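# Sort table objects into their matching labelled bins

## Task

Place every object into the bin whose label matches it, and leave any object that matches no label on the table. No object may stick out over a bin's rim, every bin must end up standing level on the table, and the result only counts if it stays that way without the robot holding anything in place.

## Robot and tools

ROBOT. Two Kinova Gen3 arms with seven joints each, named left_arm and right_arm, each ending in a Robotiq 2F-85 parallel gripper with a wrist camera (cam_left_wrist, cam_right_wrist, both 504x504). Base positions in the scene frame: left_arm (-0.048, +0.173, +0.176) m, right_arm (+0.044, -0.165, +0.176) m, both slightly tilted. Mounting plates and the metal frame behind the arms are fixed obstacles; a "too close" message counts a plate plus its side of the frame as part of that arm.

FRAMES. The scene frame has its origin on the table top midway between the arms, +z up, +x pointing out over the table, and left_arm on the +y side. The arm names do not refer to image sides. Each gripper has its own axes: fingers extend along its +z, pads close along its y. The reported end_effector_position is the point between the pads when shut; closed fingertips extend about 19 mm past it, open ones about 6 mm. Closing pushes the tips roughly 13 mm farther from the wrist, so keep that clearance above a surface. Printed positions may be slightly wrong, worse at long reach.

THE 18-NUMBER ROW. Used by execute_actions and by move. Order: left dx, dy, dz, rx, ry, rz, left gripper position, force_limit, speed, then the same nine for the right arm. All values lie in [-1, 1]; always send all 18 even if one arm is idle. The first six per arm are an offset, not a pose, expressed in that gripper's own axes and scaled so 1.0 equals 0.6 m or 180 degrees; rx, ry, rz form one rotation vector. The offset is counted from the gripper pose in the most recent result showing it (before any such result exists in the scene, and for the second and later calls within one reply, from where the gripper is when the action begins). Every row in a list uses that same reference, not the row before it. All-zero offsets therefore pull the arm back to the reference; they are not a pause. To keep an arm still, send the offset back to its desired pose in the first call of a reply and zeros afterwards.
The three gripper numbers are absolute settings. position: +1 fully open (85 mm), about -0.8 pads touching, -1 squeeze until blocked. force_limit: per-pad force, roughly 20 N at -1, 128 N at 0, 235 N at +1 (less on very thin or tiny items). speed: about 20 mm/s at -1, 85 at 0, 150 at +1; quicker closing adds a few newtons. A zero is a real command, so repeat a gripper's previous three numbers to leave it alone. New force_limit or speed values only apply after position changes by at least 0.01; to loosen a grip, open first.
Each control step the commanded pose is clipped to within 70 mm and 16 degrees of the measured one; if both cannot be met, position wins. After an action ends the arm only drifts on to its last clipped pose, so read the pose and send the remainder.

TOOLS.
execute_actions: actions is a list of zero or one item. Empty list: just return state. {"rows": [...], "steps": n}: 1 to 15 rows, n up to 15 (default 15), one row per 1/30 s step, last row repeated. {"steps": n} alone: wait until n steps (max 300) have passed since the previous result, reply time included. Optional pictures true/false. A refused call moves nothing.
move: target is one 18-number row as above; speed is top path speed in m/s, 0.002 to 0.5 (default 0.25), rotation capped at twice that in rad/s. Each gripper follows a straight line, both finishing together in 0.5 to 10 s (cut off at 10 s). Finger values are sent at the start. There is no avoidance of objects or the other arm, and grippers may lag, wander or overshoot speed near full reach. Faster moves and targets set deeper past a contact press harder. The path starts when the robot is at rest or after 3 s.
wait: seconds from 0 to 10, nothing new sent.
zoom_image: camera plus region [x0, y0, x1, y1] in pixels, top-left origin, at most 504 by 504.
read_manual: returns licence texts only.
finished_scene: scene number; ends and grades the current scene, cannot be undone. Replying without any tool call ends everything.

RESULTS. The state line "left_arm: ... | right_arm: ..." gives each gripper position in m and quat_wxyz. object_status: 0 moving, 1 blocked while opening, 2 blocked while closing (a grip), 3 reached target or pads met. position_measured is in counts: 3 open, about 78 = 60 mm, 130 = 40 mm, 180 = 20 mm, 230 pads touching. A "Hand target" line shows where each gripper is being driven. HELD flags steps where your row was partly or wholly not sent; "pose unreachable" names an arm whose command the clearance check altered. The move line reports the ending (done, off_target, moving, held, fault), limits (paced = pose clipped; held = steps blocked, after which the arm may jump faster), and each gripper's remaining distance.

GRIPPING. Command position -1, keep sending it, and confirm object_status 2. After a grip at force_limit -1 the status stays 2 even if the item slips out, so check by eye.

LIMITS AND HAZARDS. Joint load limits: 49.6 N m for the first four joints, 31.2 N m for the three wrist joints, held weight included. Hitting one causes a TORQUE FAULT: that arm halts 10 s and the rest of the call is dropped. Holding loads heats motors: MOTOR HOT from 60 °C, OVER-TEMPERATURE FAULT at 75 °C when the arm sags. Do not knock anything off the table (instant failure), collide or push the arms into each other, drop or slam objects, or press hard. Occasional outside tugs on held parts or pushes on loose items can occur. Release everything before finishing so bins and contents rest on their own.

Each tool is called after "Call:" as a command line: name --argument value for each argument, lists and objects as JSON in quotes; but a table of rows of numbers goes row by row, as --pt "numbers of a row", without its own name.

## Session

Call:
execute_actions --actions '[]'

Scene clock: 0.00 s of 4800.00 s.
left_arm: end_effector_position=(+0.2196, +0.3880, +0.3639) position_measured=3 object_status=3 end_effector_quat_wxyz=(-0.139, +0.772, -0.603, +0.141) | right_arm: end_effector_position=(+0.3361, -0.1158, +0.3581) position_measured=3 object_status=3 end_effector_quat_wxyz=(-0.422, -0.317, +0.771, -0.356)
Joint positions: left_arm=[-0.916  0.054 -0.134  2.318  0.595  0.582  1.882] | right_arm=[-0.738  0.903 -0.033  1.573  0.408  1.811  1.491]
Joint velocities: left_arm=[ 0.002  0.     0.     0.001  0.     0.001 -0.001] | right_arm=[-0. -0.  0. -0.  0.  0. -0.]
Hand target (left_arm): +0.220, +0.388, +0.364; -0.139, +0.772, -0.603, +0.141
Hand target (right_arm): +0.336, -0.116, +0.358; -0.422, -0.317, +0.771, -0.356

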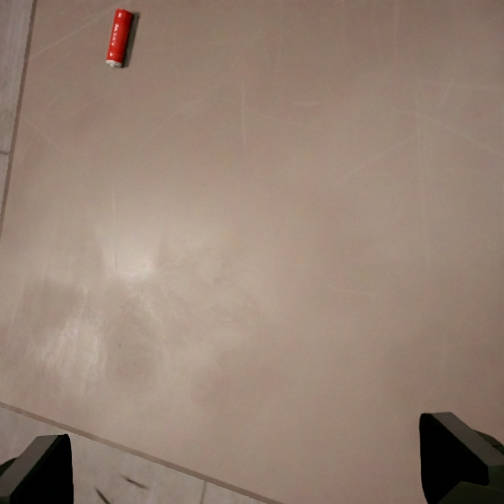

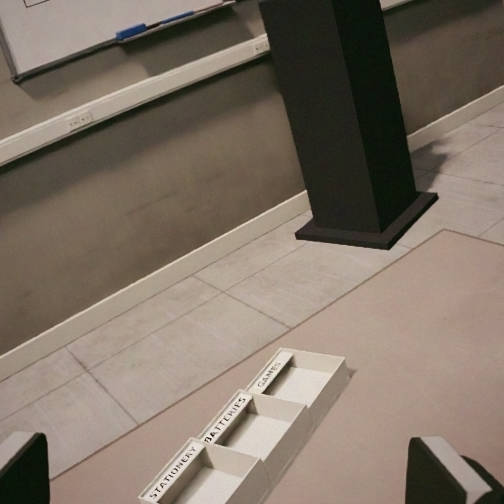

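Call:
move --target '[0.224,-0.245,-0.139,-0.096,-0.097,-0.416,1,0,0,0.252,-0.347,0.209,0.353,-0.298,-0.646,1,0,0]' --speed 0.4

Scene clock: 13.43 s of 4800.00 s.
left_arm: end_effector_position=(+0.3490, +0.2875, +0.5035) position_measured=3 object_status=3 end_effector_quat_wxyz=(+0.000, +1.000, -0.001, -0.001) | right_arm: end_effector_position=(+0.3805, -0.3593, +0.4999) position_measured=3 object_status=3 end_effector_quat_wxyz=(-0.000, +1.000, +0.000, -0.000)
Joint positions: left_arm=[-0.445  0.235  0.142  1.504 -0.052  1.399  4.434] | right_arm=[ 0.22   0.172  0.16   1.593 -0.01   1.369  5.171]
Joint velocities: left_arm=[-0.001  0.001 -0.     0.001  0.    -0.    -0.001] | right_arm=[ 0.006  0.014  0.009 -0.004 -0.002 -0.     0.002]
Hand target (left_arm): +0.349, +0.288, +0.504; +0.000, +1.000, -0.001, -0.001
Hand target (right_arm): +0.380, -0.360, +0.499; -0.000, +1.000, -0.000, -0.001
Off the commanded pose (left_arm): 0.001 m, 0 deg.
Off the commanded pose (right_arm): 0.001 m, 0 deg.
After step 90, 6.37 s passed at rest.
move: done; limits=paced

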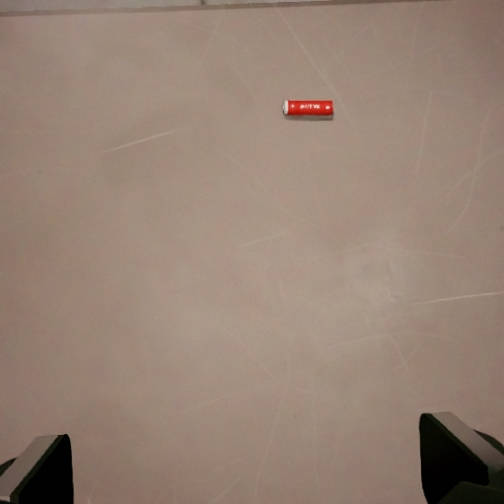

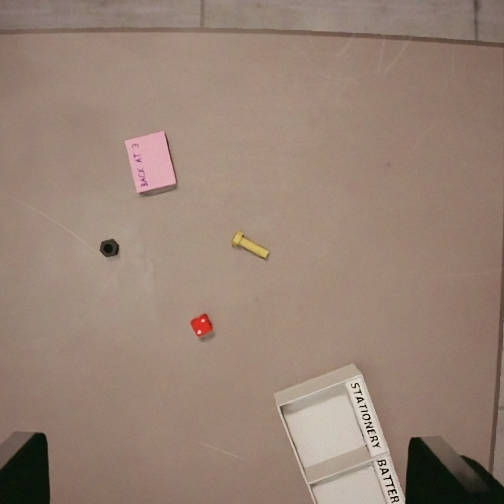

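Call:
move --target '[0,0.4,0,0,0,0,1,0,0,-0.35,0.15,0,0,0,0,1,0,0]' --speed 0.4

Scene clock: 16.47 s of 4800.00 s.
left_arm: end_effector_position=(+0.3483, +0.0483, +0.5029) position_measured=3 object_status=3 end_effector_quat_wxyz=(-0.001, +1.000, -0.001, -0.002) | right_arm: end_effector_position=(+0.1710, -0.4491, +0.4998) position_measured=3 object_status=3 end_effector_quat_wxyz=(-0.000, +1.000, +0.000, +0.000)
Joint positions: left_arm=[-0.003  0.268  0.344  1.492 -0.111  1.405  5.081] | right_arm=[ 0.53  -0.038  0.429  1.81   0.024  1.348  5.747]
Joint velocities: left_arm=[ 0.003  0.003  0.002  0.    -0.001  0.     0.   ] | right_arm=[ 0.001 -0.     0.001  0.001 -0.    -0.002 -0.   ]
Hand target (left_arm): +0.348, +0.048, +0.503; -0.001, +1.000, -0.001, -0.002
Hand target (right_arm): +0.171, -0.449, +0.500; -0.000, +1.000, +0.000, +0.000
Off the commanded pose (left_arm): 0.001 m, 0 deg.
Off the commanded pose (right_arm): 0.000 m, 0 deg.
move: done

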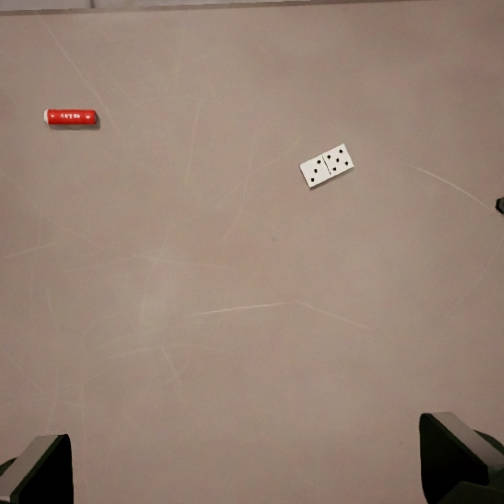

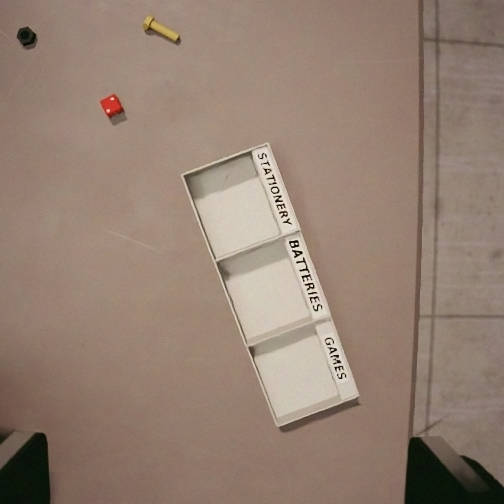

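Call:
move --target '[-0.45,-0.68,0,0,0,0,1,0,0,0.232,-0.228,0.58,0,0,0,1,0,0]' --speed 0.4

Scene clock: 24.23 s of 4800.00 s.
left_arm: end_effector_position=(+0.0802, +0.4555, +0.5042) position_measured=3 object_status=3 end_effector_quat_wxyz=(+0.000, +1.000, -0.001, +0.001) | right_arm: end_effector_position=(+0.3096, -0.3134, +0.1524) position_measured=3 object_status=3 end_effector_quat_wxyz=(+0.001, +1.000, +0.000, -0.000)
Joint positions: left_arm=[-0.734 -0.015 -0.493  1.776 -0.008  1.359  3.506] | right_arm=[ 0.284  0.71   0.06   2.35  -0.264  0.075  5.385]
Joint velocities: left_arm=[ 0.001  0.005 -0.002  0.001  0.001  0.     0.001] | right_arm=[ 0.     0.005  0.    -0.001  0.    -0.001 -0.   ]
Hand target (left_arm): +0.080, +0.456, +0.504; +0.001, +1.000, -0.001, +0.001
Hand target (right_arm): +0.309, -0.313, +0.152; +0.001, +1.000, +0.000, -0.001
Off the commanded pose (left_arm): 0.002 m, 0 deg.
Off the commanded pose (right_arm): 0.002 m, 0 deg.
After step 90, 2.83 s passed at rest.
move: done; limits=paced

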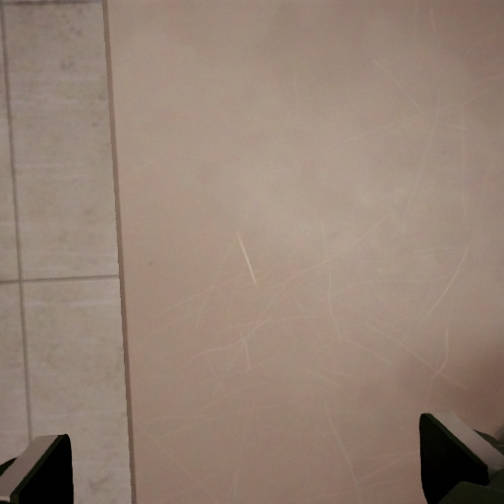

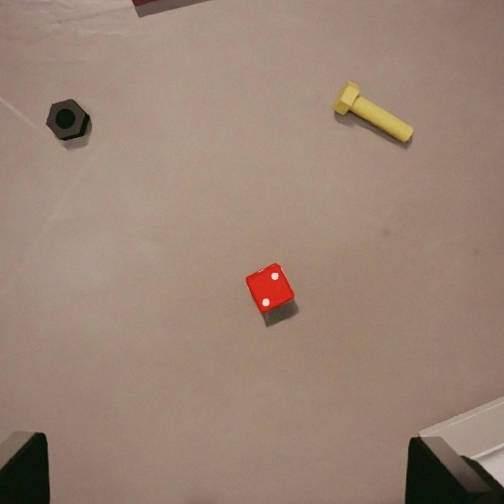

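Call:
move --target '[0,0,0,0,0,0,1,0,0,0.051,0.028,0.145,0,0,0.361,0,-0.6,0.5]' --speed 0.4

Scene clock: 39.13 s of 4800.00 s.
left_arm: end_effector_position=(+0.0802, +0.4555, +0.5042) position_measured=3 object_status=3 end_effector_quat_wxyz=(+0.000, +1.000, -0.001, +0.001) | right_arm: end_effector_position=(+0.3404, -0.3304, +0.0657) position_measured=128 object_status=3 end_effector_quat_wxyz=(+0.001, +0.844, -0.537, +0.000)
Joint positions: left_arm=[-0.735 -0.015 -0.493  1.776 -0.008  1.359  3.506] | right_arm=[ 0.373  0.979 -0.039  2.201 -0.818 -0.072  4.827]
Joint velocities: left_arm=[-0.    -0.    -0.    -0.    -0.001  0.     0.001] | right_arm=[ 0.003  0.005 -0.     0.001 -0.    -0.001 -0.   ]
Hand target (left_arm): +0.080, +0.455, +0.504; +0.000, +1.000, -0.001, +0.001
Hand target (right_arm): +0.340, -0.330, +0.066; +0.001, +0.844, -0.537, +0.000
Off the commanded pose (left_arm): 0.000 m, 0 deg.
Off the commanded pose (right_arm): 0.000 m, 0 deg.
After step 90, 10.07 s passed at rest.
move: done

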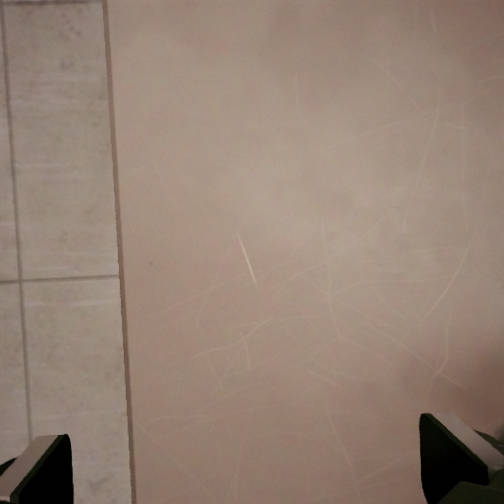

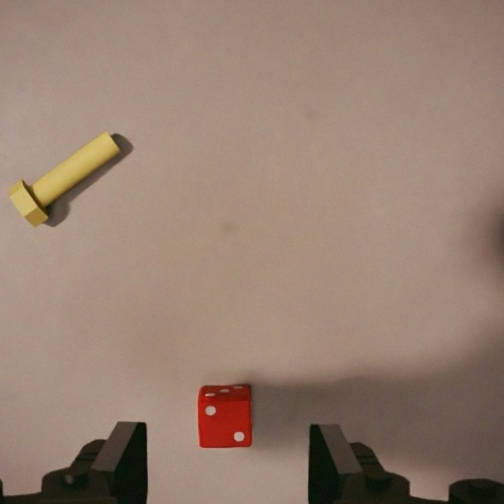

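Call:
move --target '[0,0,0,0,0,0,1,0,0,0,-0.002,0.071,0,0,0,0,-0.6,0.5]' --speed 0.1

Call:
move --target '[0,0,0,0,0,0,1,0,0,0,0,0,0,0,0,-1,-0.7,0]'

Scene clock: 41.37 s of 4800.00 s.
left_arm: end_effector_position=(+0.0802, +0.4555, +0.5042) position_measured=3 object_status=3 end_effector_quat_wxyz=(+0.000, +1.000, -0.001, +0.001) | right_arm: end_effector_position=(+0.3420, -0.3301, +0.0235) position_measured=128 object_status=3 end_effector_quat_wxyz=(+0.001, +0.844, -0.536, +0.001)
Joint positions: left_arm=[-0.735 -0.015 -0.493  1.776 -0.008  1.359  3.506] | right_arm=[ 0.433  1.103 -0.117  2.155 -0.787 -0.176  4.821]
Joint velocities: left_arm=[-0.001 -0.    -0.    -0.    -0.     0.     0.   ] | right_arm=[ 0.005  0.009  0.001 -0.     0.001 -0.001 -0.001]
Hand target (left_arm): +0.080, +0.455, +0.504; +0.000, +1.000, -0.001, +0.001
Hand target (right_arm): +0.342, -0.330, +0.023; +0.001, +0.844, -0.537, +0.000
Off the commanded pose (left_arm): 0.000 m, 0 deg.
Off the commanded pose (right_arm): 0.001 m, 0 deg.
move: done

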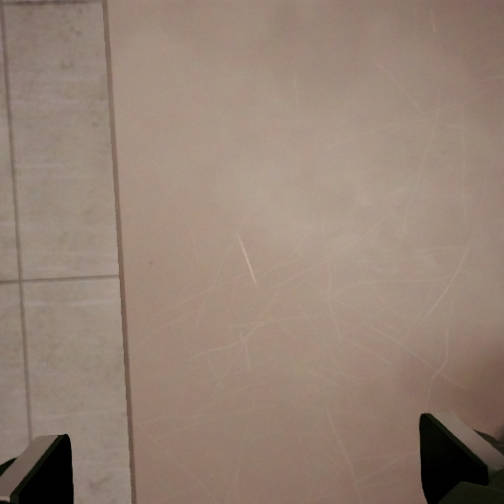

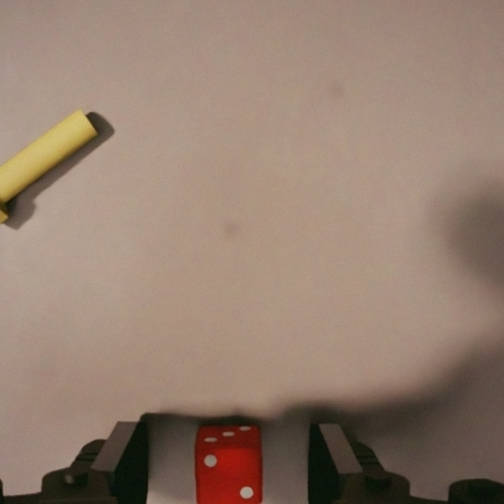

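Scene clock: 41.93 s of 4800.00 s.
left_arm: end_effector_position=(+0.0802, +0.4555, +0.5042) position_measured=3 object_status=3 end_effector_quat_wxyz=(+0.000, +1.000, -0.001, +0.001) | right_arm: end_effector_position=(+0.3420, -0.3301, +0.0236) position_measured=194 object_status=2 end_effector_quat_wxyz=(+0.001, +0.844, -0.536, +0.001)
Joint positions: left_arm=[-0.735 -0.015 -0.493  1.776 -0.008  1.359  3.506] | right_arm=[ 0.433  1.102 -0.117  2.156 -0.787 -0.176  4.821]
Joint velocities: left_arm=[ 0.     0.    -0.     0.001 -0.    -0.     0.001] | right_arm=[-0.002  0.    -0.     0.001 -0.     0.001 -0.002]
Hand target (left_arm): +0.080, +0.455, +0.504; +0.000, +1.000, -0.001, +0.001
Hand target (right_arm): +0.342, -0.330, +0.023; +0.001, +0.844, -0.536, +0.001
Off the commanded pose (left_arm): 0.000 m, 0 deg.
Off the commanded pose (right_arm): 0.000 m, 0 deg.
move: done

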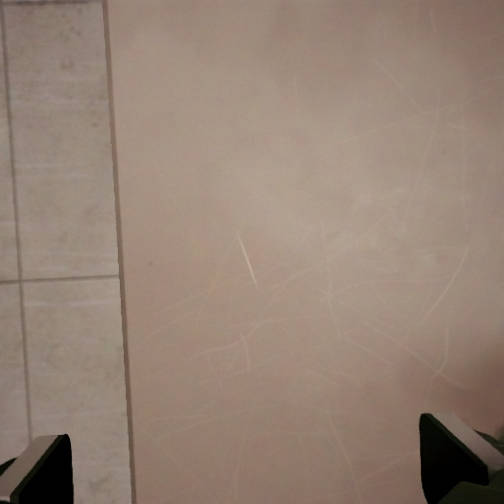

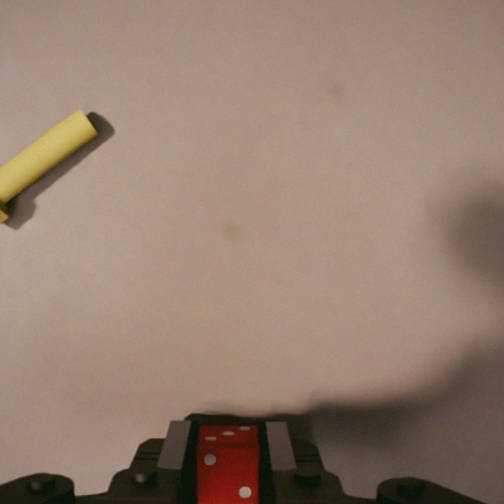

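Call:
move --target '[0,0,0,0,0,0,1,0,0,0,0.03,-0.11,0,0,0,-1,-0.7,0]'

Call:
move --target '[0,0,0,0,0,0,1,0,0,0.065,0.51,-0.07,0,0,0.02,-1,-0.7,0]' --speed 0.35

Scene clock: 44.97 s of 4800.00 s.
left_arm: end_effector_position=(+0.0802, +0.4555, +0.5042) position_measured=3 object_status=3 end_effector_quat_wxyz=(+0.000, +1.000, -0.001, +0.001) | right_arm: end_effector_position=(+0.3254, -0.3375, +0.0894) position_measured=194 object_status=2 end_effector_quat_wxyz=(+0.001, +0.844, -0.537, +0.001)
Joint positions: left_arm=[-0.735 -0.015 -0.493  1.776 -0.008  1.359  3.506] | right_arm=[ 0.39   0.91  -0.013  2.249 -0.807 -0.041  4.848]
Joint velocities: left_arm=[ 0.001  0.    -0.    -0.     0.     0.     0.001] | right_arm=[-0.003 -0.005  0.    -0.001 -0.001 -0.    -0.001]
Hand target (left_arm): +0.080, +0.455, +0.504; +0.000, +1.000, -0.001, +0.001
Hand target (right_arm): +0.326, -0.337, +0.090; +0.001, +0.844, -0.537, +0.001
Off the commanded pose (left_arm): 0.000 m, 0 deg.
Off the commanded pose (right_arm): 0.000 m, 0 deg.
move: done

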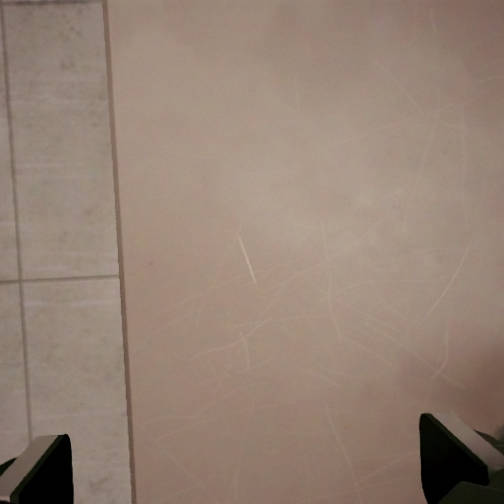

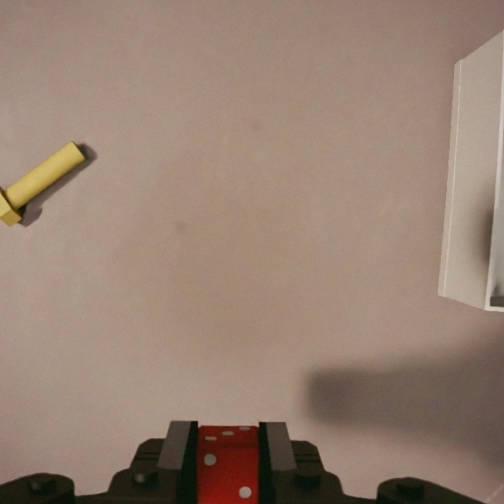

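Scene clock: 46.40 s of 4800.00 s.
left_arm: end_effector_position=(+0.0802, +0.4555, +0.5042) position_measured=3 object_status=3 end_effector_quat_wxyz=(+0.000, +1.000, -0.001, +0.001) | right_arm: end_effector_position=(+0.0659, -0.5015, +0.1312) position_measured=194 object_status=2 end_effector_quat_wxyz=(+0.000, +0.827, -0.562, +0.000)
Joint positions: left_arm=[-0.735 -0.015 -0.493  1.776 -0.008  1.359  3.506] | right_arm=[ 1.317  0.776  0.046  2.252 -0.316  0.099  5.262]
Joint velocities: left_arm=[-0.002  0.    -0.     0.    -0.001 -0.    -0.001] | right_arm=[ 0.021 -0.     0.001 -0.002 -0.001  0.     0.003]
Hand target (left_arm): +0.080, +0.455, +0.504; +0.000, +1.000, -0.001, +0.001
Hand target (right_arm): +0.065, -0.502, +0.131; +0.000, +0.826, -0.563, +0.000
Off the commanded pose (left_arm): 0.000 m, 0 deg.
Off the commanded pose (right_arm): 0.002 m, 0 deg.
move: done

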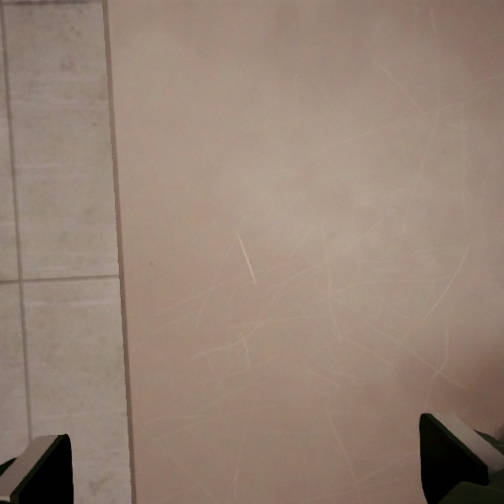

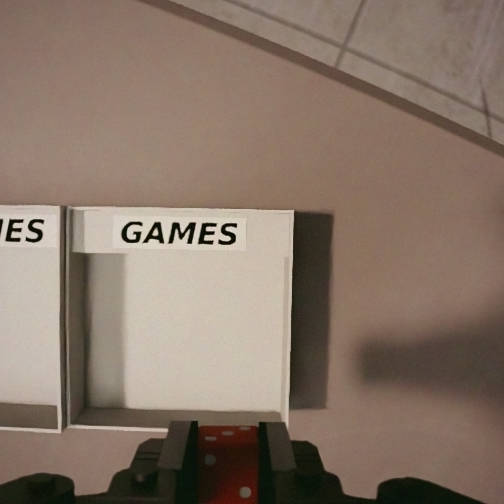

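Call:
move --target '[0,0,0,0,0,0,1,0,0,-0.003,-0.008,0.1,0,0,0,-1,-0.7,0]' --speed 0.2

Call:
move --target '[0,0,0,0,0,0,1,0,0,0,0,0.071,0,0,0,-1,-0.7,0]' --speed 0.07

Scene clock: 52.73 s of 4800.00 s.
left_arm: end_effector_position=(+0.0802, +0.4555, +0.5042) position_measured=3 object_status=3 end_effector_quat_wxyz=(+0.000, +1.000, -0.001, +0.001) | right_arm: end_effector_position=(+0.0696, -0.4981, +0.0711) position_measured=194 object_status=2 end_effector_quat_wxyz=(+0.000, +0.827, -0.562, -0.000)
Joint positions: left_arm=[-0.735 -0.015 -0.493  1.776 -0.008  1.359  3.506] | right_arm=[ 1.356  0.956 -0.024  2.231 -0.323 -0.069  5.263]
Joint velocities: left_arm=[ 0.001 -0.001  0.    -0.001  0.002  0.     0.001] | right_arm=[ 0.001 -0.003  0.    -0.002 -0.     0.001 -0.   ]
Hand target (left_arm): +0.080, +0.455, +0.504; +0.000, +1.000, -0.001, +0.001
Hand target (right_arm): +0.070, -0.498, +0.071; +0.000, +0.827, -0.562, +0.000
Off the commanded pose (left_arm): 0.000 m, 0 deg.
Off the commanded pose (right_arm): 0.000 m, 0 deg.
After step 90, 1.93 s passed at rest.
move: done

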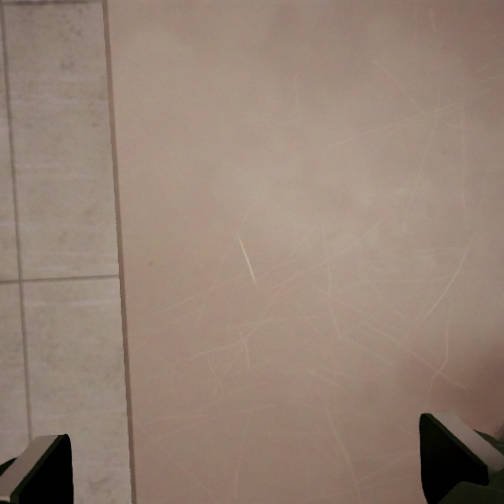

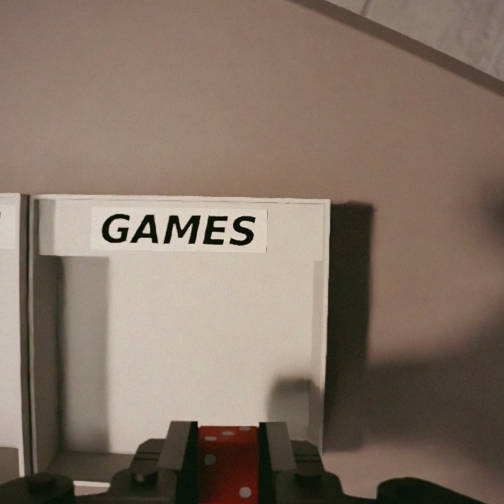

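Scene clock: 53.63 s of 4800.00 s.
left_arm: end_effector_position=(+0.0802, +0.4555, +0.5042) position_measured=3 object_status=3 end_effector_quat_wxyz=(+0.000, +1.000, -0.001, +0.001) | right_arm: end_effector_position=(+0.0697, -0.4983, +0.0302) position_measured=194 object_status=2 end_effector_quat_wxyz=(+0.001, +0.827, -0.562, +0.000)
Joint positions: left_arm=[-0.735 -0.015 -0.493  1.776 -0.008  1.359  3.506] | right_arm=[ 1.378  1.076 -0.052  2.193 -0.313 -0.156  5.263]
Joint velocities: left_arm=[-0.001  0.     0.     0.001 -0.001 -0.     0.   ] | right_arm=[-0.001 -0.    -0.001  0.003  0.    -0.     0.001]
Hand target (left_arm): +0.080, +0.455, +0.504; +0.000, +1.000, -0.001, +0.001
Hand target (right_arm): +0.070, -0.498, +0.029; +0.000, +0.827, -0.562, -0.000
Off the commanded pose (left_arm): 0.000 m, 0 deg.
Off the commanded pose (right_arm): 0.002 m, 0 deg.
move: done

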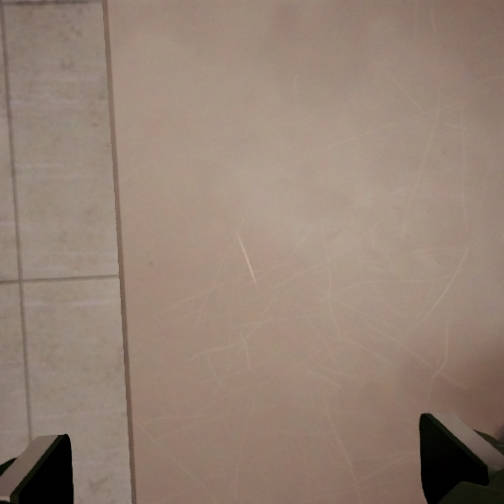

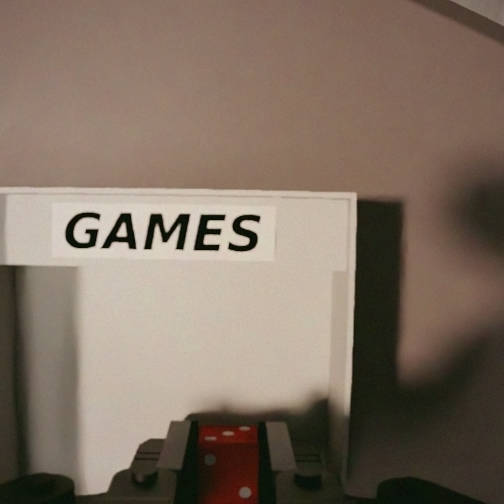

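Call:
execute_actions --actions '[{"rows":[[0,0,0,0,0,0,1,0,0,0,0,0,0,0,0,-0.43,-0.7,0]],"steps":8}]' --pictures false

Call:
move --target '[0,0,0,0,0,0,1,0,0,0,0,-0.09,0,0,0,-0.43,-0.7,0]' --speed 0.2

Call:
move --target '[0,0,0,0,0,0,1,0,0,-0.075,-0.793,0,0,0,-0.458,0.4,-0.7,0]' --speed 0.4

Scene clock: 60.27 s of 4800.00 s.
left_arm: end_effector_position=(+0.0802, +0.4555, +0.5042) position_measured=3 object_status=3 end_effector_quat_wxyz=(+0.000, +1.000, -0.001, +0.001) | right_arm: end_effector_position=(+0.0697, -0.4985, +0.0304) position_measured=183 object_status=0 end_effector_quat_wxyz=(+0.001, +0.827, -0.562, +0.000)
Joint positions: left_arm=[-0.735 -0.015 -0.493  1.776 -0.008  1.359  3.506] | right_arm=[ 1.378  1.076 -0.052  2.193 -0.313 -0.156  5.263]
Joint velocities: left_arm=[ 0.001  0.     0.     0.    -0.001  0.    -0.   ] | right_arm=[ 0.     0.004  0.    -0.004  0.    -0.001  0.   ]
Hand target (left_arm): +0.080, +0.455, +0.504; +0.000, +1.000, -0.001, +0.001
Hand target (right_arm): +0.070, -0.498, +0.030; +0.001, +0.827, -0.562, +0.000
Off the commanded pose (left_arm): 0.000 m, 0 deg.
Off the commanded pose (right_arm): 0.000 m, 0 deg.
Steps of this call (steps 1 to 90: nothing new was sent; then 3.37 s passed at rest; steps 91 to 98: all 8 steps of this action). Readings (end_effector_position | what the end effector reports):
91: left_arm (+0.0802, +0.4555, +0.5042) | right_arm (+0.0697, -0.4985, +0.0305) | left_arm position_measured=3 object_status=3 | right_arm position_measured=194 object_status=0
92: left_arm (+0.0802, +0.4555, +0.5042) | right_arm (+0.0698, -0.4988, +0.0311) | left_arm position_measured=3 object_status=3 | right_arm position_measured=193 object_status=0
94: left_arm (+0.0802, +0.4555, +0.5042) | right_arm (+0.0698, -0.4988, +0.0308) | left_arm position_measured=3 object_status=3 | right_arm position_measured=186 object_status=0
98: the state above

Scene clock: 61.37 s of 4800.00 s.
left_arm: end_effector_position=(+0.0802, +0.4555, +0.5042) position_measured=3 object_status=3 end_effector_quat_wxyz=(+0.000, +1.000, -0.001, +0.001) | right_arm: end_effector_position=(+0.0696, -0.4980, +0.0840) position_measured=183 object_status=3 end_effector_quat_wxyz=(+0.001, +0.827, -0.562, +0.000)
Joint positions: left_arm=[-0.735 -0.015 -0.493  1.776 -0.008  1.359  3.506] | right_arm=[ 1.348  0.917 -0.014  2.241 -0.325 -0.04   5.264]
Joint velocities: left_arm=[ 0.001 -0.    -0.     0.    -0.     0.     0.001] | right_arm=[-0.    -0.005 -0.     0.     0.     0.001 -0.001]
Hand target (left_arm): +0.080, +0.455, +0.504; +0.000, +1.000, -0.001, +0.001
Hand target (right_arm): +0.070, -0.498, +0.084; +0.001, +0.827, -0.562, +0.000
Off the commanded pose (left_arm): 0.000 m, 0 deg.
Off the commanded pose (right_arm): 0.000 m, 0 deg.
move: done

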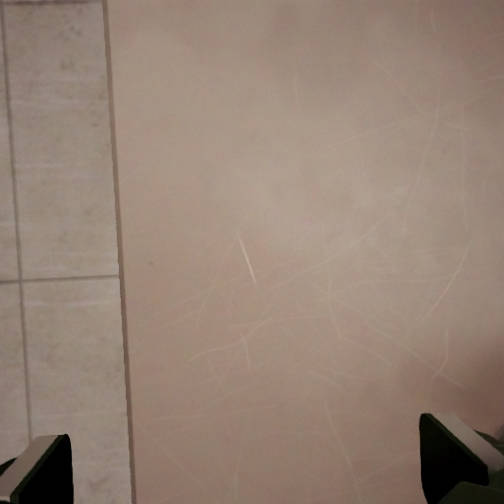

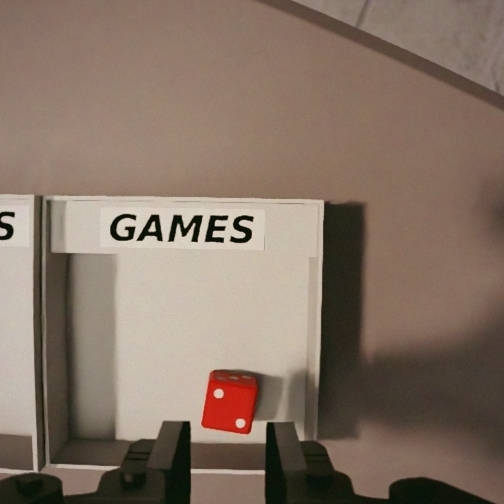

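Scene clock: 63.67 s of 4800.00 s.
left_arm: end_effector_position=(+0.0802, +0.4555, +0.5042) position_measured=3 object_status=3 end_effector_quat_wxyz=(+0.000, +1.000, -0.001, +0.001) | right_arm: end_effector_position=(+0.4954, -0.2822, +0.0846) position_measured=78 object_status=3 end_effector_quat_wxyz=(+0.002, +0.993, +0.122, +0.000)
Joint positions: left_arm=[-0.735 -0.015 -0.493  1.776 -0.008  1.359  3.506] | right_arm=[ 0.023  0.994  0.132  1.791 -0.25   0.364  5.365]
Joint velocities: left_arm=[ 0.    -0.     0.    -0.001 -0.002  0.     0.001] | right_arm=[-0.006  0.006 -0.001 -0.002  0.002  0.    -0.001]
Hand target (left_arm): +0.080, +0.455, +0.504; +0.000, +1.000, -0.001, +0.001
Hand target (right_arm): +0.495, -0.282, +0.084; +0.002, +0.992, +0.122, +0.000
Off the commanded pose (left_arm): 0.000 m, 0 deg.
Off the commanded pose (right_arm): 0.002 m, 0 deg.
move: done

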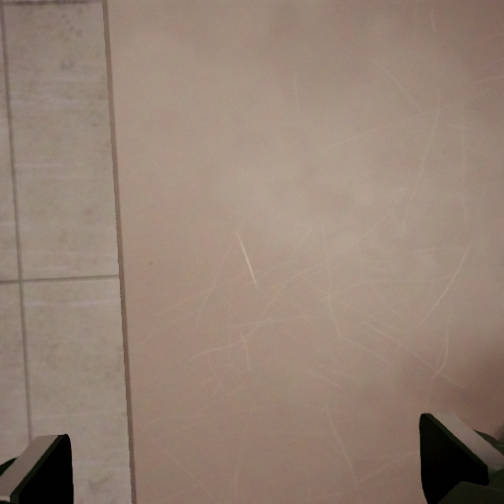

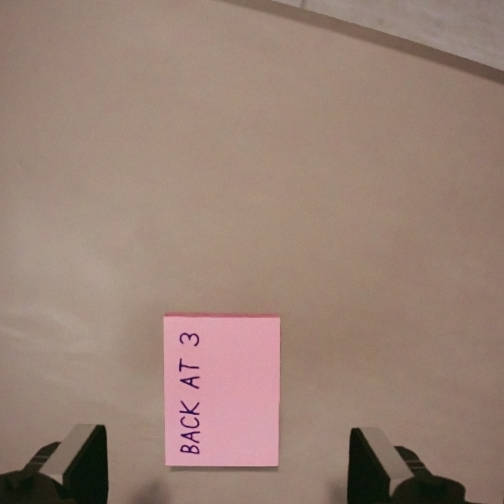

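Call:
move --target '[0,0,0,0,0,0,1,0,0,0.005,-0.004,0.107,0,0,0.005,0.3,-0.7,0]' --speed 0.12

Call:
move --target '[0,0,0,0,0,0,1,0,0,0,0,0,0,0,0,-1,-0.7,0]'

Call:
move --target '[0,0,0,0,0,0,1,0,0,-0.03,0,-0.06,0,0,0,-1,-0.7,0]'

Scene clock: 67.00 s of 4800.00 s.
left_arm: end_effector_position=(+0.0802, +0.4555, +0.5042) position_measured=3 object_status=3 end_effector_quat_wxyz=(+0.000, +1.000, -0.001, +0.001) | right_arm: end_effector_position=(+0.4983, -0.2794, +0.0208) position_measured=91 object_status=3 end_effector_quat_wxyz=(+0.002, +0.993, +0.114, +0.001)
Joint positions: left_arm=[-0.735 -0.015 -0.493  1.776 -0.008  1.359  3.506] | right_arm=[ 0.037  1.141  0.103  1.736 -0.27   0.268  5.362]
Joint velocities: left_arm=[ 0.002  0.    -0.     0.    -0.    -0.001  0.   ] | right_arm=[ 0.002  0.008 -0.     0.     0.     0.001  0.001]
Hand target (left_arm): +0.080, +0.455, +0.504; +0.000, +1.000, -0.001, +0.001
Hand target (right_arm): +0.498, -0.279, +0.020; +0.002, +0.993, +0.114, +0.000
Off the commanded pose (left_arm): 0.000 m, 0 deg.
Off the commanded pose (right_arm): 0.001 m, 0 deg.
move: done

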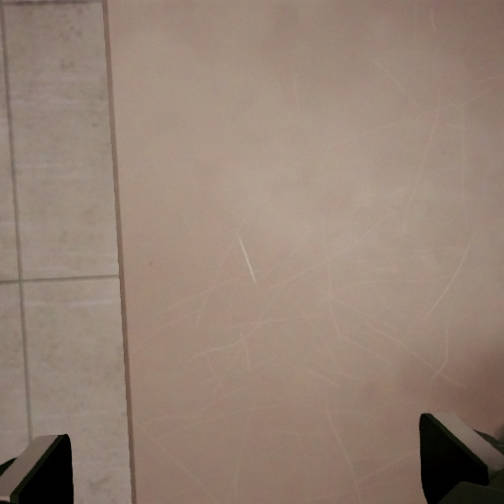

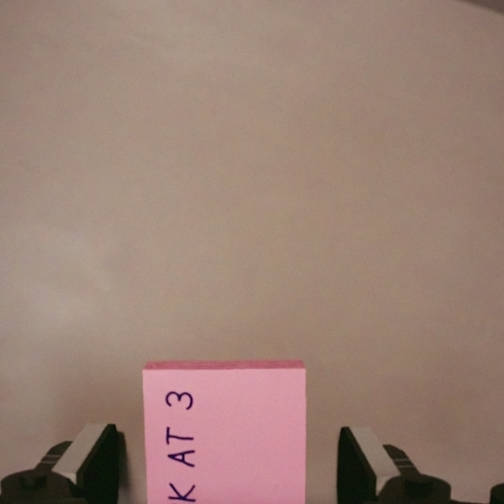

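Scene clock: 67.50 s of 4800.00 s.
left_arm: end_effector_position=(+0.0802, +0.4555, +0.5042) position_measured=3 object_status=3 end_effector_quat_wxyz=(+0.000, +1.000, -0.001, +0.001) | right_arm: end_effector_position=(+0.4984, -0.2794, +0.0211) position_measured=139 object_status=2 end_effector_quat_wxyz=(+0.002, +0.993, +0.114, +0.001)
Joint positions: left_arm=[-0.735 -0.015 -0.493  1.776 -0.008  1.359  3.506] | right_arm=[ 0.037  1.14   0.103  1.736 -0.27   0.269  5.362]
Joint velocities: left_arm=[-0.001 -0.     0.    -0.     0.001 -0.     0.001] | right_arm=[ 0.    -0.     0.    -0.    -0.     0.001 -0.   ]
Hand target (left_arm): +0.080, +0.455, +0.504; +0.000, +1.000, -0.001, +0.001
Hand target (right_arm): +0.498, -0.279, +0.021; +0.002, +0.993, +0.114, +0.001
Off the commanded pose (left_arm): 0.000 m, 0 deg.
Off the commanded pose (right_arm): 0.000 m, 0 deg.
move: done

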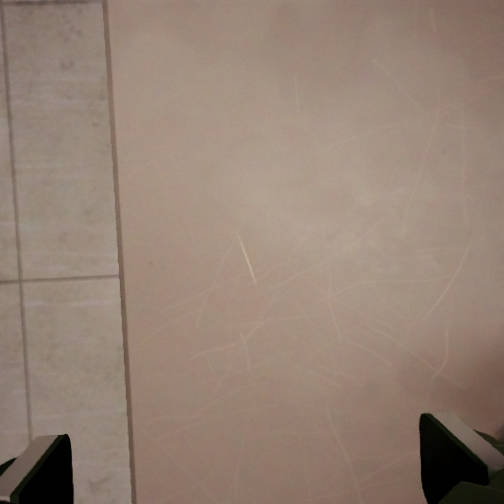

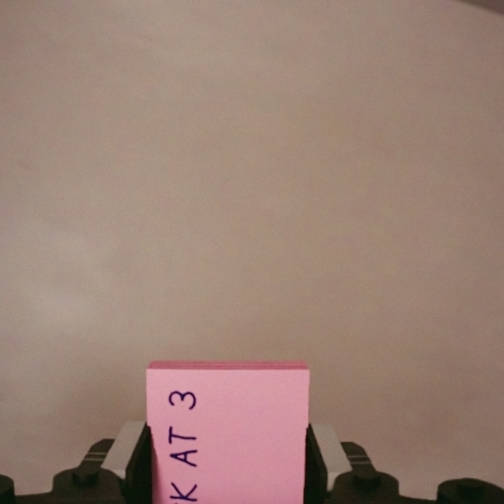

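Scene clock: 68.23 s of 4800.00 s.
left_arm: end_effector_position=(+0.0802, +0.4555, +0.5042) position_measured=3 object_status=3 end_effector_quat_wxyz=(+0.000, +1.000, -0.001, +0.001) | right_arm: end_effector_position=(+0.4804, -0.2833, +0.0567) position_measured=139 object_status=2 end_effector_quat_wxyz=(+0.002, +0.993, +0.114, +0.001)
Joint positions: left_arm=[-0.735 -0.015 -0.493  1.776 -0.008  1.359  3.506] | right_arm=[ 0.047  1.047  0.107  1.824 -0.262  0.275  5.374]
Joint velocities: left_arm=[-0.001  0.    -0.     0.    -0.001 -0.    -0.   ] | right_arm=[ 0.001 -0.008  0.     0.001 -0.    -0.    -0.   ]
Hand target (left_arm): +0.080, +0.455, +0.504; +0.000, +1.000, -0.001, +0.001
Hand target (right_arm): +0.481, -0.283, +0.057; +0.002, +0.993, +0.114, +0.001
Off the commanded pose (left_arm): 0.000 m, 0 deg.
Off the commanded pose (right_arm): 0.001 m, 0 deg.
move: done

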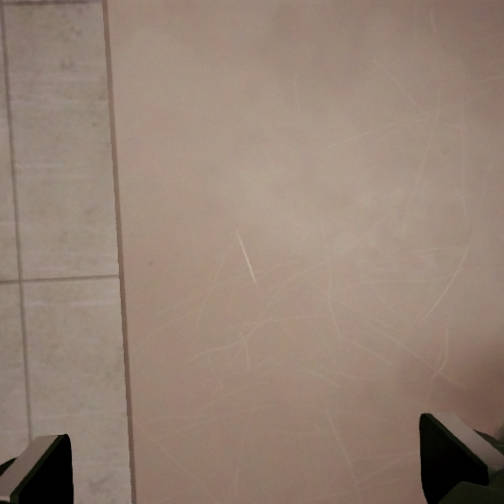

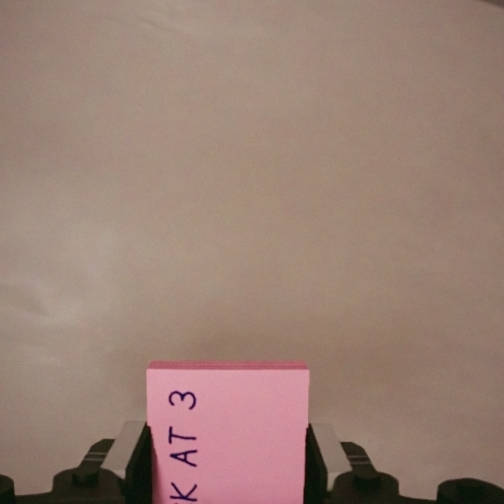

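Call:
move --target '[0,0,0,0,0,0,1,0,0,-0.444,0.1785,-0.055,0,0,0.454,-1,-0.7,0]' --speed 0.4

Scene clock: 73.43 s of 4800.00 s.
left_arm: end_effector_position=(+0.0802, +0.4555, +0.5042) position_measured=3 object_status=3 end_effector_quat_wxyz=(+0.000, +1.000, -0.001, +0.001) | right_arm: end_effector_position=(+0.2454, -0.4471, +0.0893) position_measured=139 object_status=2 end_effector_quat_wxyz=(+0.001, +0.826, -0.563, +0.001)
Joint positions: left_arm=[-0.735 -0.015 -0.493  1.776 -0.008  1.359  3.506] | right_arm=[ 0.768  0.905  0.031  2.203 -0.664  0.019  5.047]
Joint velocities: left_arm=[ 0.    -0.     0.     0.001 -0.001 -0.    -0.   ] | right_arm=[ 0.015 -0.002 -0.     0.002 -0.    -0.001  0.002]
Hand target (left_arm): +0.080, +0.455, +0.504; +0.000, +1.000, -0.001, +0.001
Hand target (right_arm): +0.245, -0.447, +0.089; +0.001, +0.826, -0.564, +0.001
Off the commanded pose (left_arm): 0.000 m, 0 deg.
Off the commanded pose (right_arm): 0.001 m, 0 deg.
move: done

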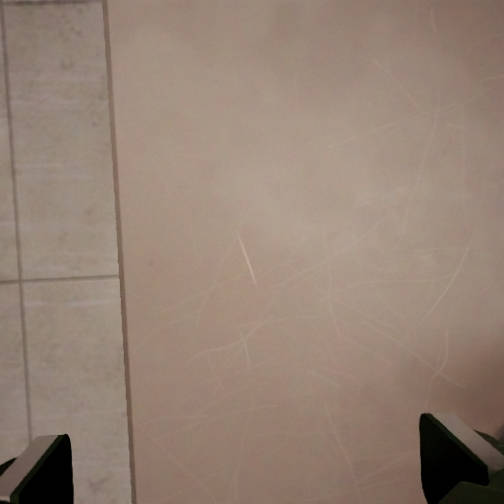

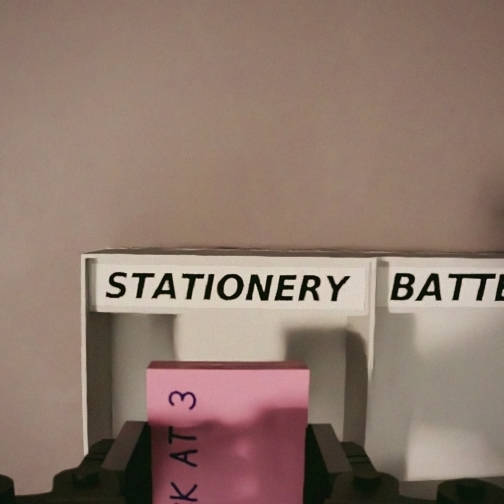

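Call:
move --target '[0,0,0,0,0,0,1,0,0,-0.001,-0.001,0.103,0,0,0,-1,-0.7,0]' --speed 0.09

Scene clock: 76.27 s of 4800.00 s.
left_arm: end_effector_position=(+0.0802, +0.4555, +0.5042) position_measured=3 object_status=3 end_effector_quat_wxyz=(+0.000, +1.000, -0.001, +0.001) | right_arm: end_effector_position=(+0.2462, -0.4467, +0.0279) position_measured=139 object_status=2 end_effector_quat_wxyz=(+0.001, +0.827, -0.563, +0.001)
Joint positions: left_arm=[-0.734 -0.015 -0.493  1.776 -0.008  1.359  3.506] | right_arm=[ 0.849  1.081 -0.077  2.149 -0.643 -0.134  5.05 ]
Joint velocities: left_arm=[-0.001 -0.     0.     0.001 -0.001  0.     0.   ] | right_arm=[ 0.005  0.008  0.001 -0.     0.001  0.001 -0.   ]
Hand target (left_arm): +0.080, +0.455, +0.504; +0.000, +1.000, -0.001, +0.001
Hand target (right_arm): +0.246, -0.447, +0.028; +0.001, +0.827, -0.563, +0.001
Off the commanded pose (left_arm): 0.000 m, 0 deg.
Off the commanded pose (right_arm): 0.001 m, 0 deg.
move: done

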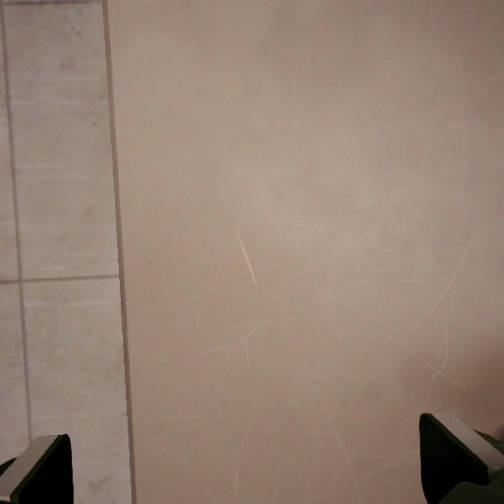

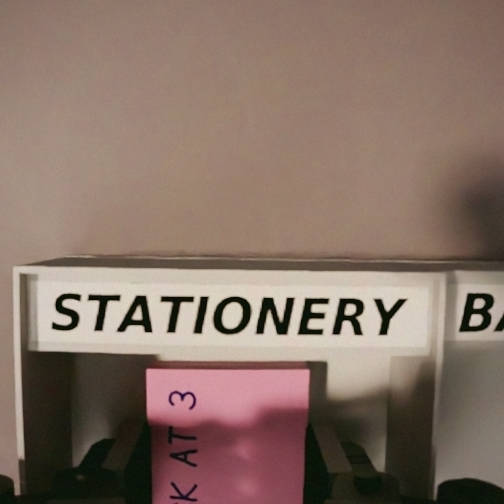

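Call:
execute_actions --actions '[{"rows":[[0,0,0,0,0,0,1,0,0,0,0,0.003,0,0,0,-1,-0.7,0],[0,0,0,0,0,0,1,0,0,0,0,0.003,0,0,0,-1,-0.7,0],[0,0,0,0,0,0,1,0,0,0,0,0.003,0,0,0,-1,-0.7,0],[0,0,0,0,0,0,1,0,0,0,0,0.003,0,0,0,-1,-0.7,0],[0,0,0,0,0,0,1,0,0,0,0,0.003,0,0,0,0.03,-0.7,0]],"steps":11}]' --pictures false

Call:
move --target '[0,0,0,0,0,0,1,0,0,0,0,-0.09,0,0,0,0.03,-0.7,0]' --speed 0.2

Call:
move --target '[0,0,0,0,0,0,1,0,0,-0.462,-0.568,0,0,0,0,0.1,-0.7,0]' --speed 0.4

Scene clock: 80.17 s of 4800.00 s.
left_arm: end_effector_position=(+0.0802, +0.4555, +0.5042) position_measured=3 object_status=3 end_effector_quat_wxyz=(+0.000, +1.000, -0.001, +0.001) | right_arm: end_effector_position=(+0.2463, -0.4470, +0.0264) position_measured=126 object_status=0 end_effector_quat_wxyz=(+0.001, +0.827, -0.563, +0.002)
Joint positions: left_arm=[-0.734 -0.015 -0.493  1.776 -0.008  1.359  3.506] | right_arm=[ 0.851  1.086 -0.079  2.148 -0.642 -0.138  5.05 ]
Joint velocities: left_arm=[-0.002 -0.    -0.     0.     0.    -0.    -0.   ] | right_arm=[-0.     0.008  0.    -0.004 -0.     0.     0.001]
Hand target (left_arm): +0.080, +0.455, +0.504; +0.000, +1.000, -0.001, +0.001
Hand target (right_arm): +0.246, -0.447, +0.026; +0.001, +0.827, -0.563, +0.001
Off the commanded pose (left_arm): 0.000 m, 0 deg.
Off the commanded pose (right_arm): 0.000 m, 0 deg.
Steps of this call (steps 1 to 90: nothing new was sent; then 0.53 s passed at rest; steps 91 to 101: all 11 steps of this action). Readings (end_effector_position | what the end effector reports):
91: left_arm (+0.0802, +0.4555, +0.5042) | right_arm (+0.2460, -0.4467, +0.0275) | left_arm position_measured=3 object_status=3 | right_arm position_measured=139 object_status=2
92: left_arm (+0.0802, +0.4555, +0.5042) | right_arm (+0.2462, -0.4467, +0.0274) | left_arm position_measured=3 object_status=3 | right_arm position_measured=139 object_status=2
94: left_arm (+0.0802, +0.4555, +0.5042) | right_arm (+0.2462, -0.4468, +0.0276) | left_arm position_measured=3 object_status=3 | right_arm position_measured=139 object_status=2
98: left_arm (+0.0802, +0.4555, +0.5042) | right_arm (+0.2464, -0.4471, +0.0269) | left_arm position_measured=3 object_status=3 | right_arm position_measured=130 object_status=0
101: the state above

Scene clock: 81.27 s of 4800.00 s.
left_arm: end_effector_position=(+0.0802, +0.4555, +0.5042) position_measured=3 object_status=3 end_effector_quat_wxyz=(+0.000, +1.000, -0.001, +0.001) | right_arm: end_effector_position=(+0.2459, -0.4465, +0.0799) position_measured=126 object_status=3 end_effector_quat_wxyz=(+0.001, +0.826, -0.563, +0.001)
Joint positions: left_arm=[-0.734 -0.015 -0.493  1.776 -0.008  1.359  3.506] | right_arm=[ 0.782  0.932  0.008  2.198 -0.667 -0.01   5.051]
Joint velocities: left_arm=[ 0.    -0.001  0.    -0.    -0.001 -0.001 -0.   ] | right_arm=[-0.003 -0.005  0.    -0.     0.     0.     0.001]
Hand target (left_arm): +0.080, +0.455, +0.504; +0.000, +1.000, -0.001, +0.001
Hand target (right_arm): +0.246, -0.447, +0.080; +0.001, +0.827, -0.563, +0.001
Off the commanded pose (left_arm): 0.000 m, 0 deg.
Off the commanded pose (right_arm): 0.000 m, 0 deg.
move: done

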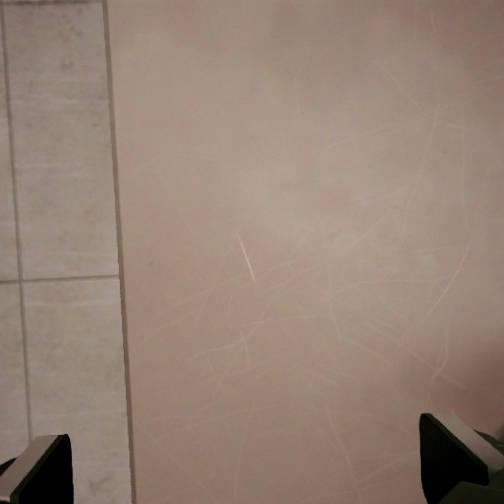

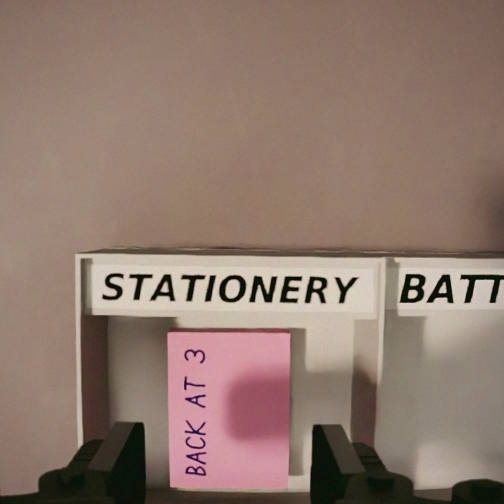

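Scene clock: 83.00 s of 4800.00 s.
left_arm: end_effector_position=(+0.0802, +0.4555, +0.5042) position_measured=3 object_status=3 end_effector_quat_wxyz=(+0.000, +1.000, -0.001, +0.001) | right_arm: end_effector_position=(+0.4619, -0.0667, +0.0793) position_measured=117 object_status=3 end_effector_quat_wxyz=(-0.048, +0.823, -0.564, +0.046)
Joint positions: left_arm=[-0.734 -0.015 -0.493  1.776 -0.008  1.359  3.506] | right_arm=[-0.38   0.97  -0.009  2.04  -1.642 -0.04   4.852]
Joint velocities: left_arm=[-0.001  0.     0.     0.    -0.     0.    -0.   ] | right_arm=[-0.012  0.002 -0.007 -0.006 -0.295 -0.024  0.287]
Hand target (left_arm): +0.080, +0.455, +0.504; +0.000, +1.000, -0.001, +0.001
Hand target (right_arm): +0.461, -0.065, +0.079; -0.048, +0.824, -0.562, +0.046
Off the commanded pose (left_arm): 0.000 m, 0 deg.
Off the commanded pose (right_arm): 0.003 m, 8 deg.
move: off_target (right_arm); limits=paced

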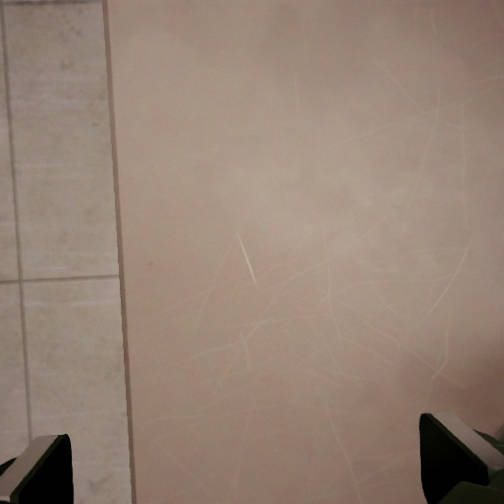

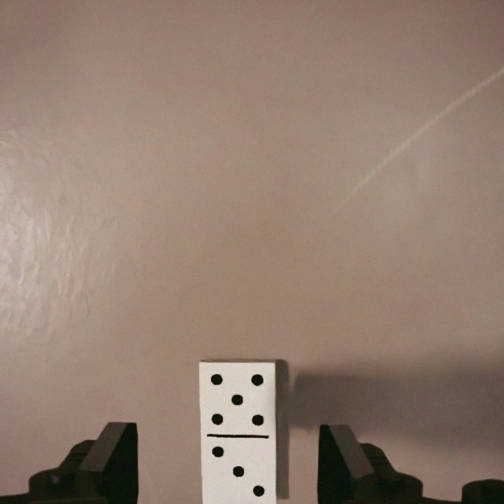

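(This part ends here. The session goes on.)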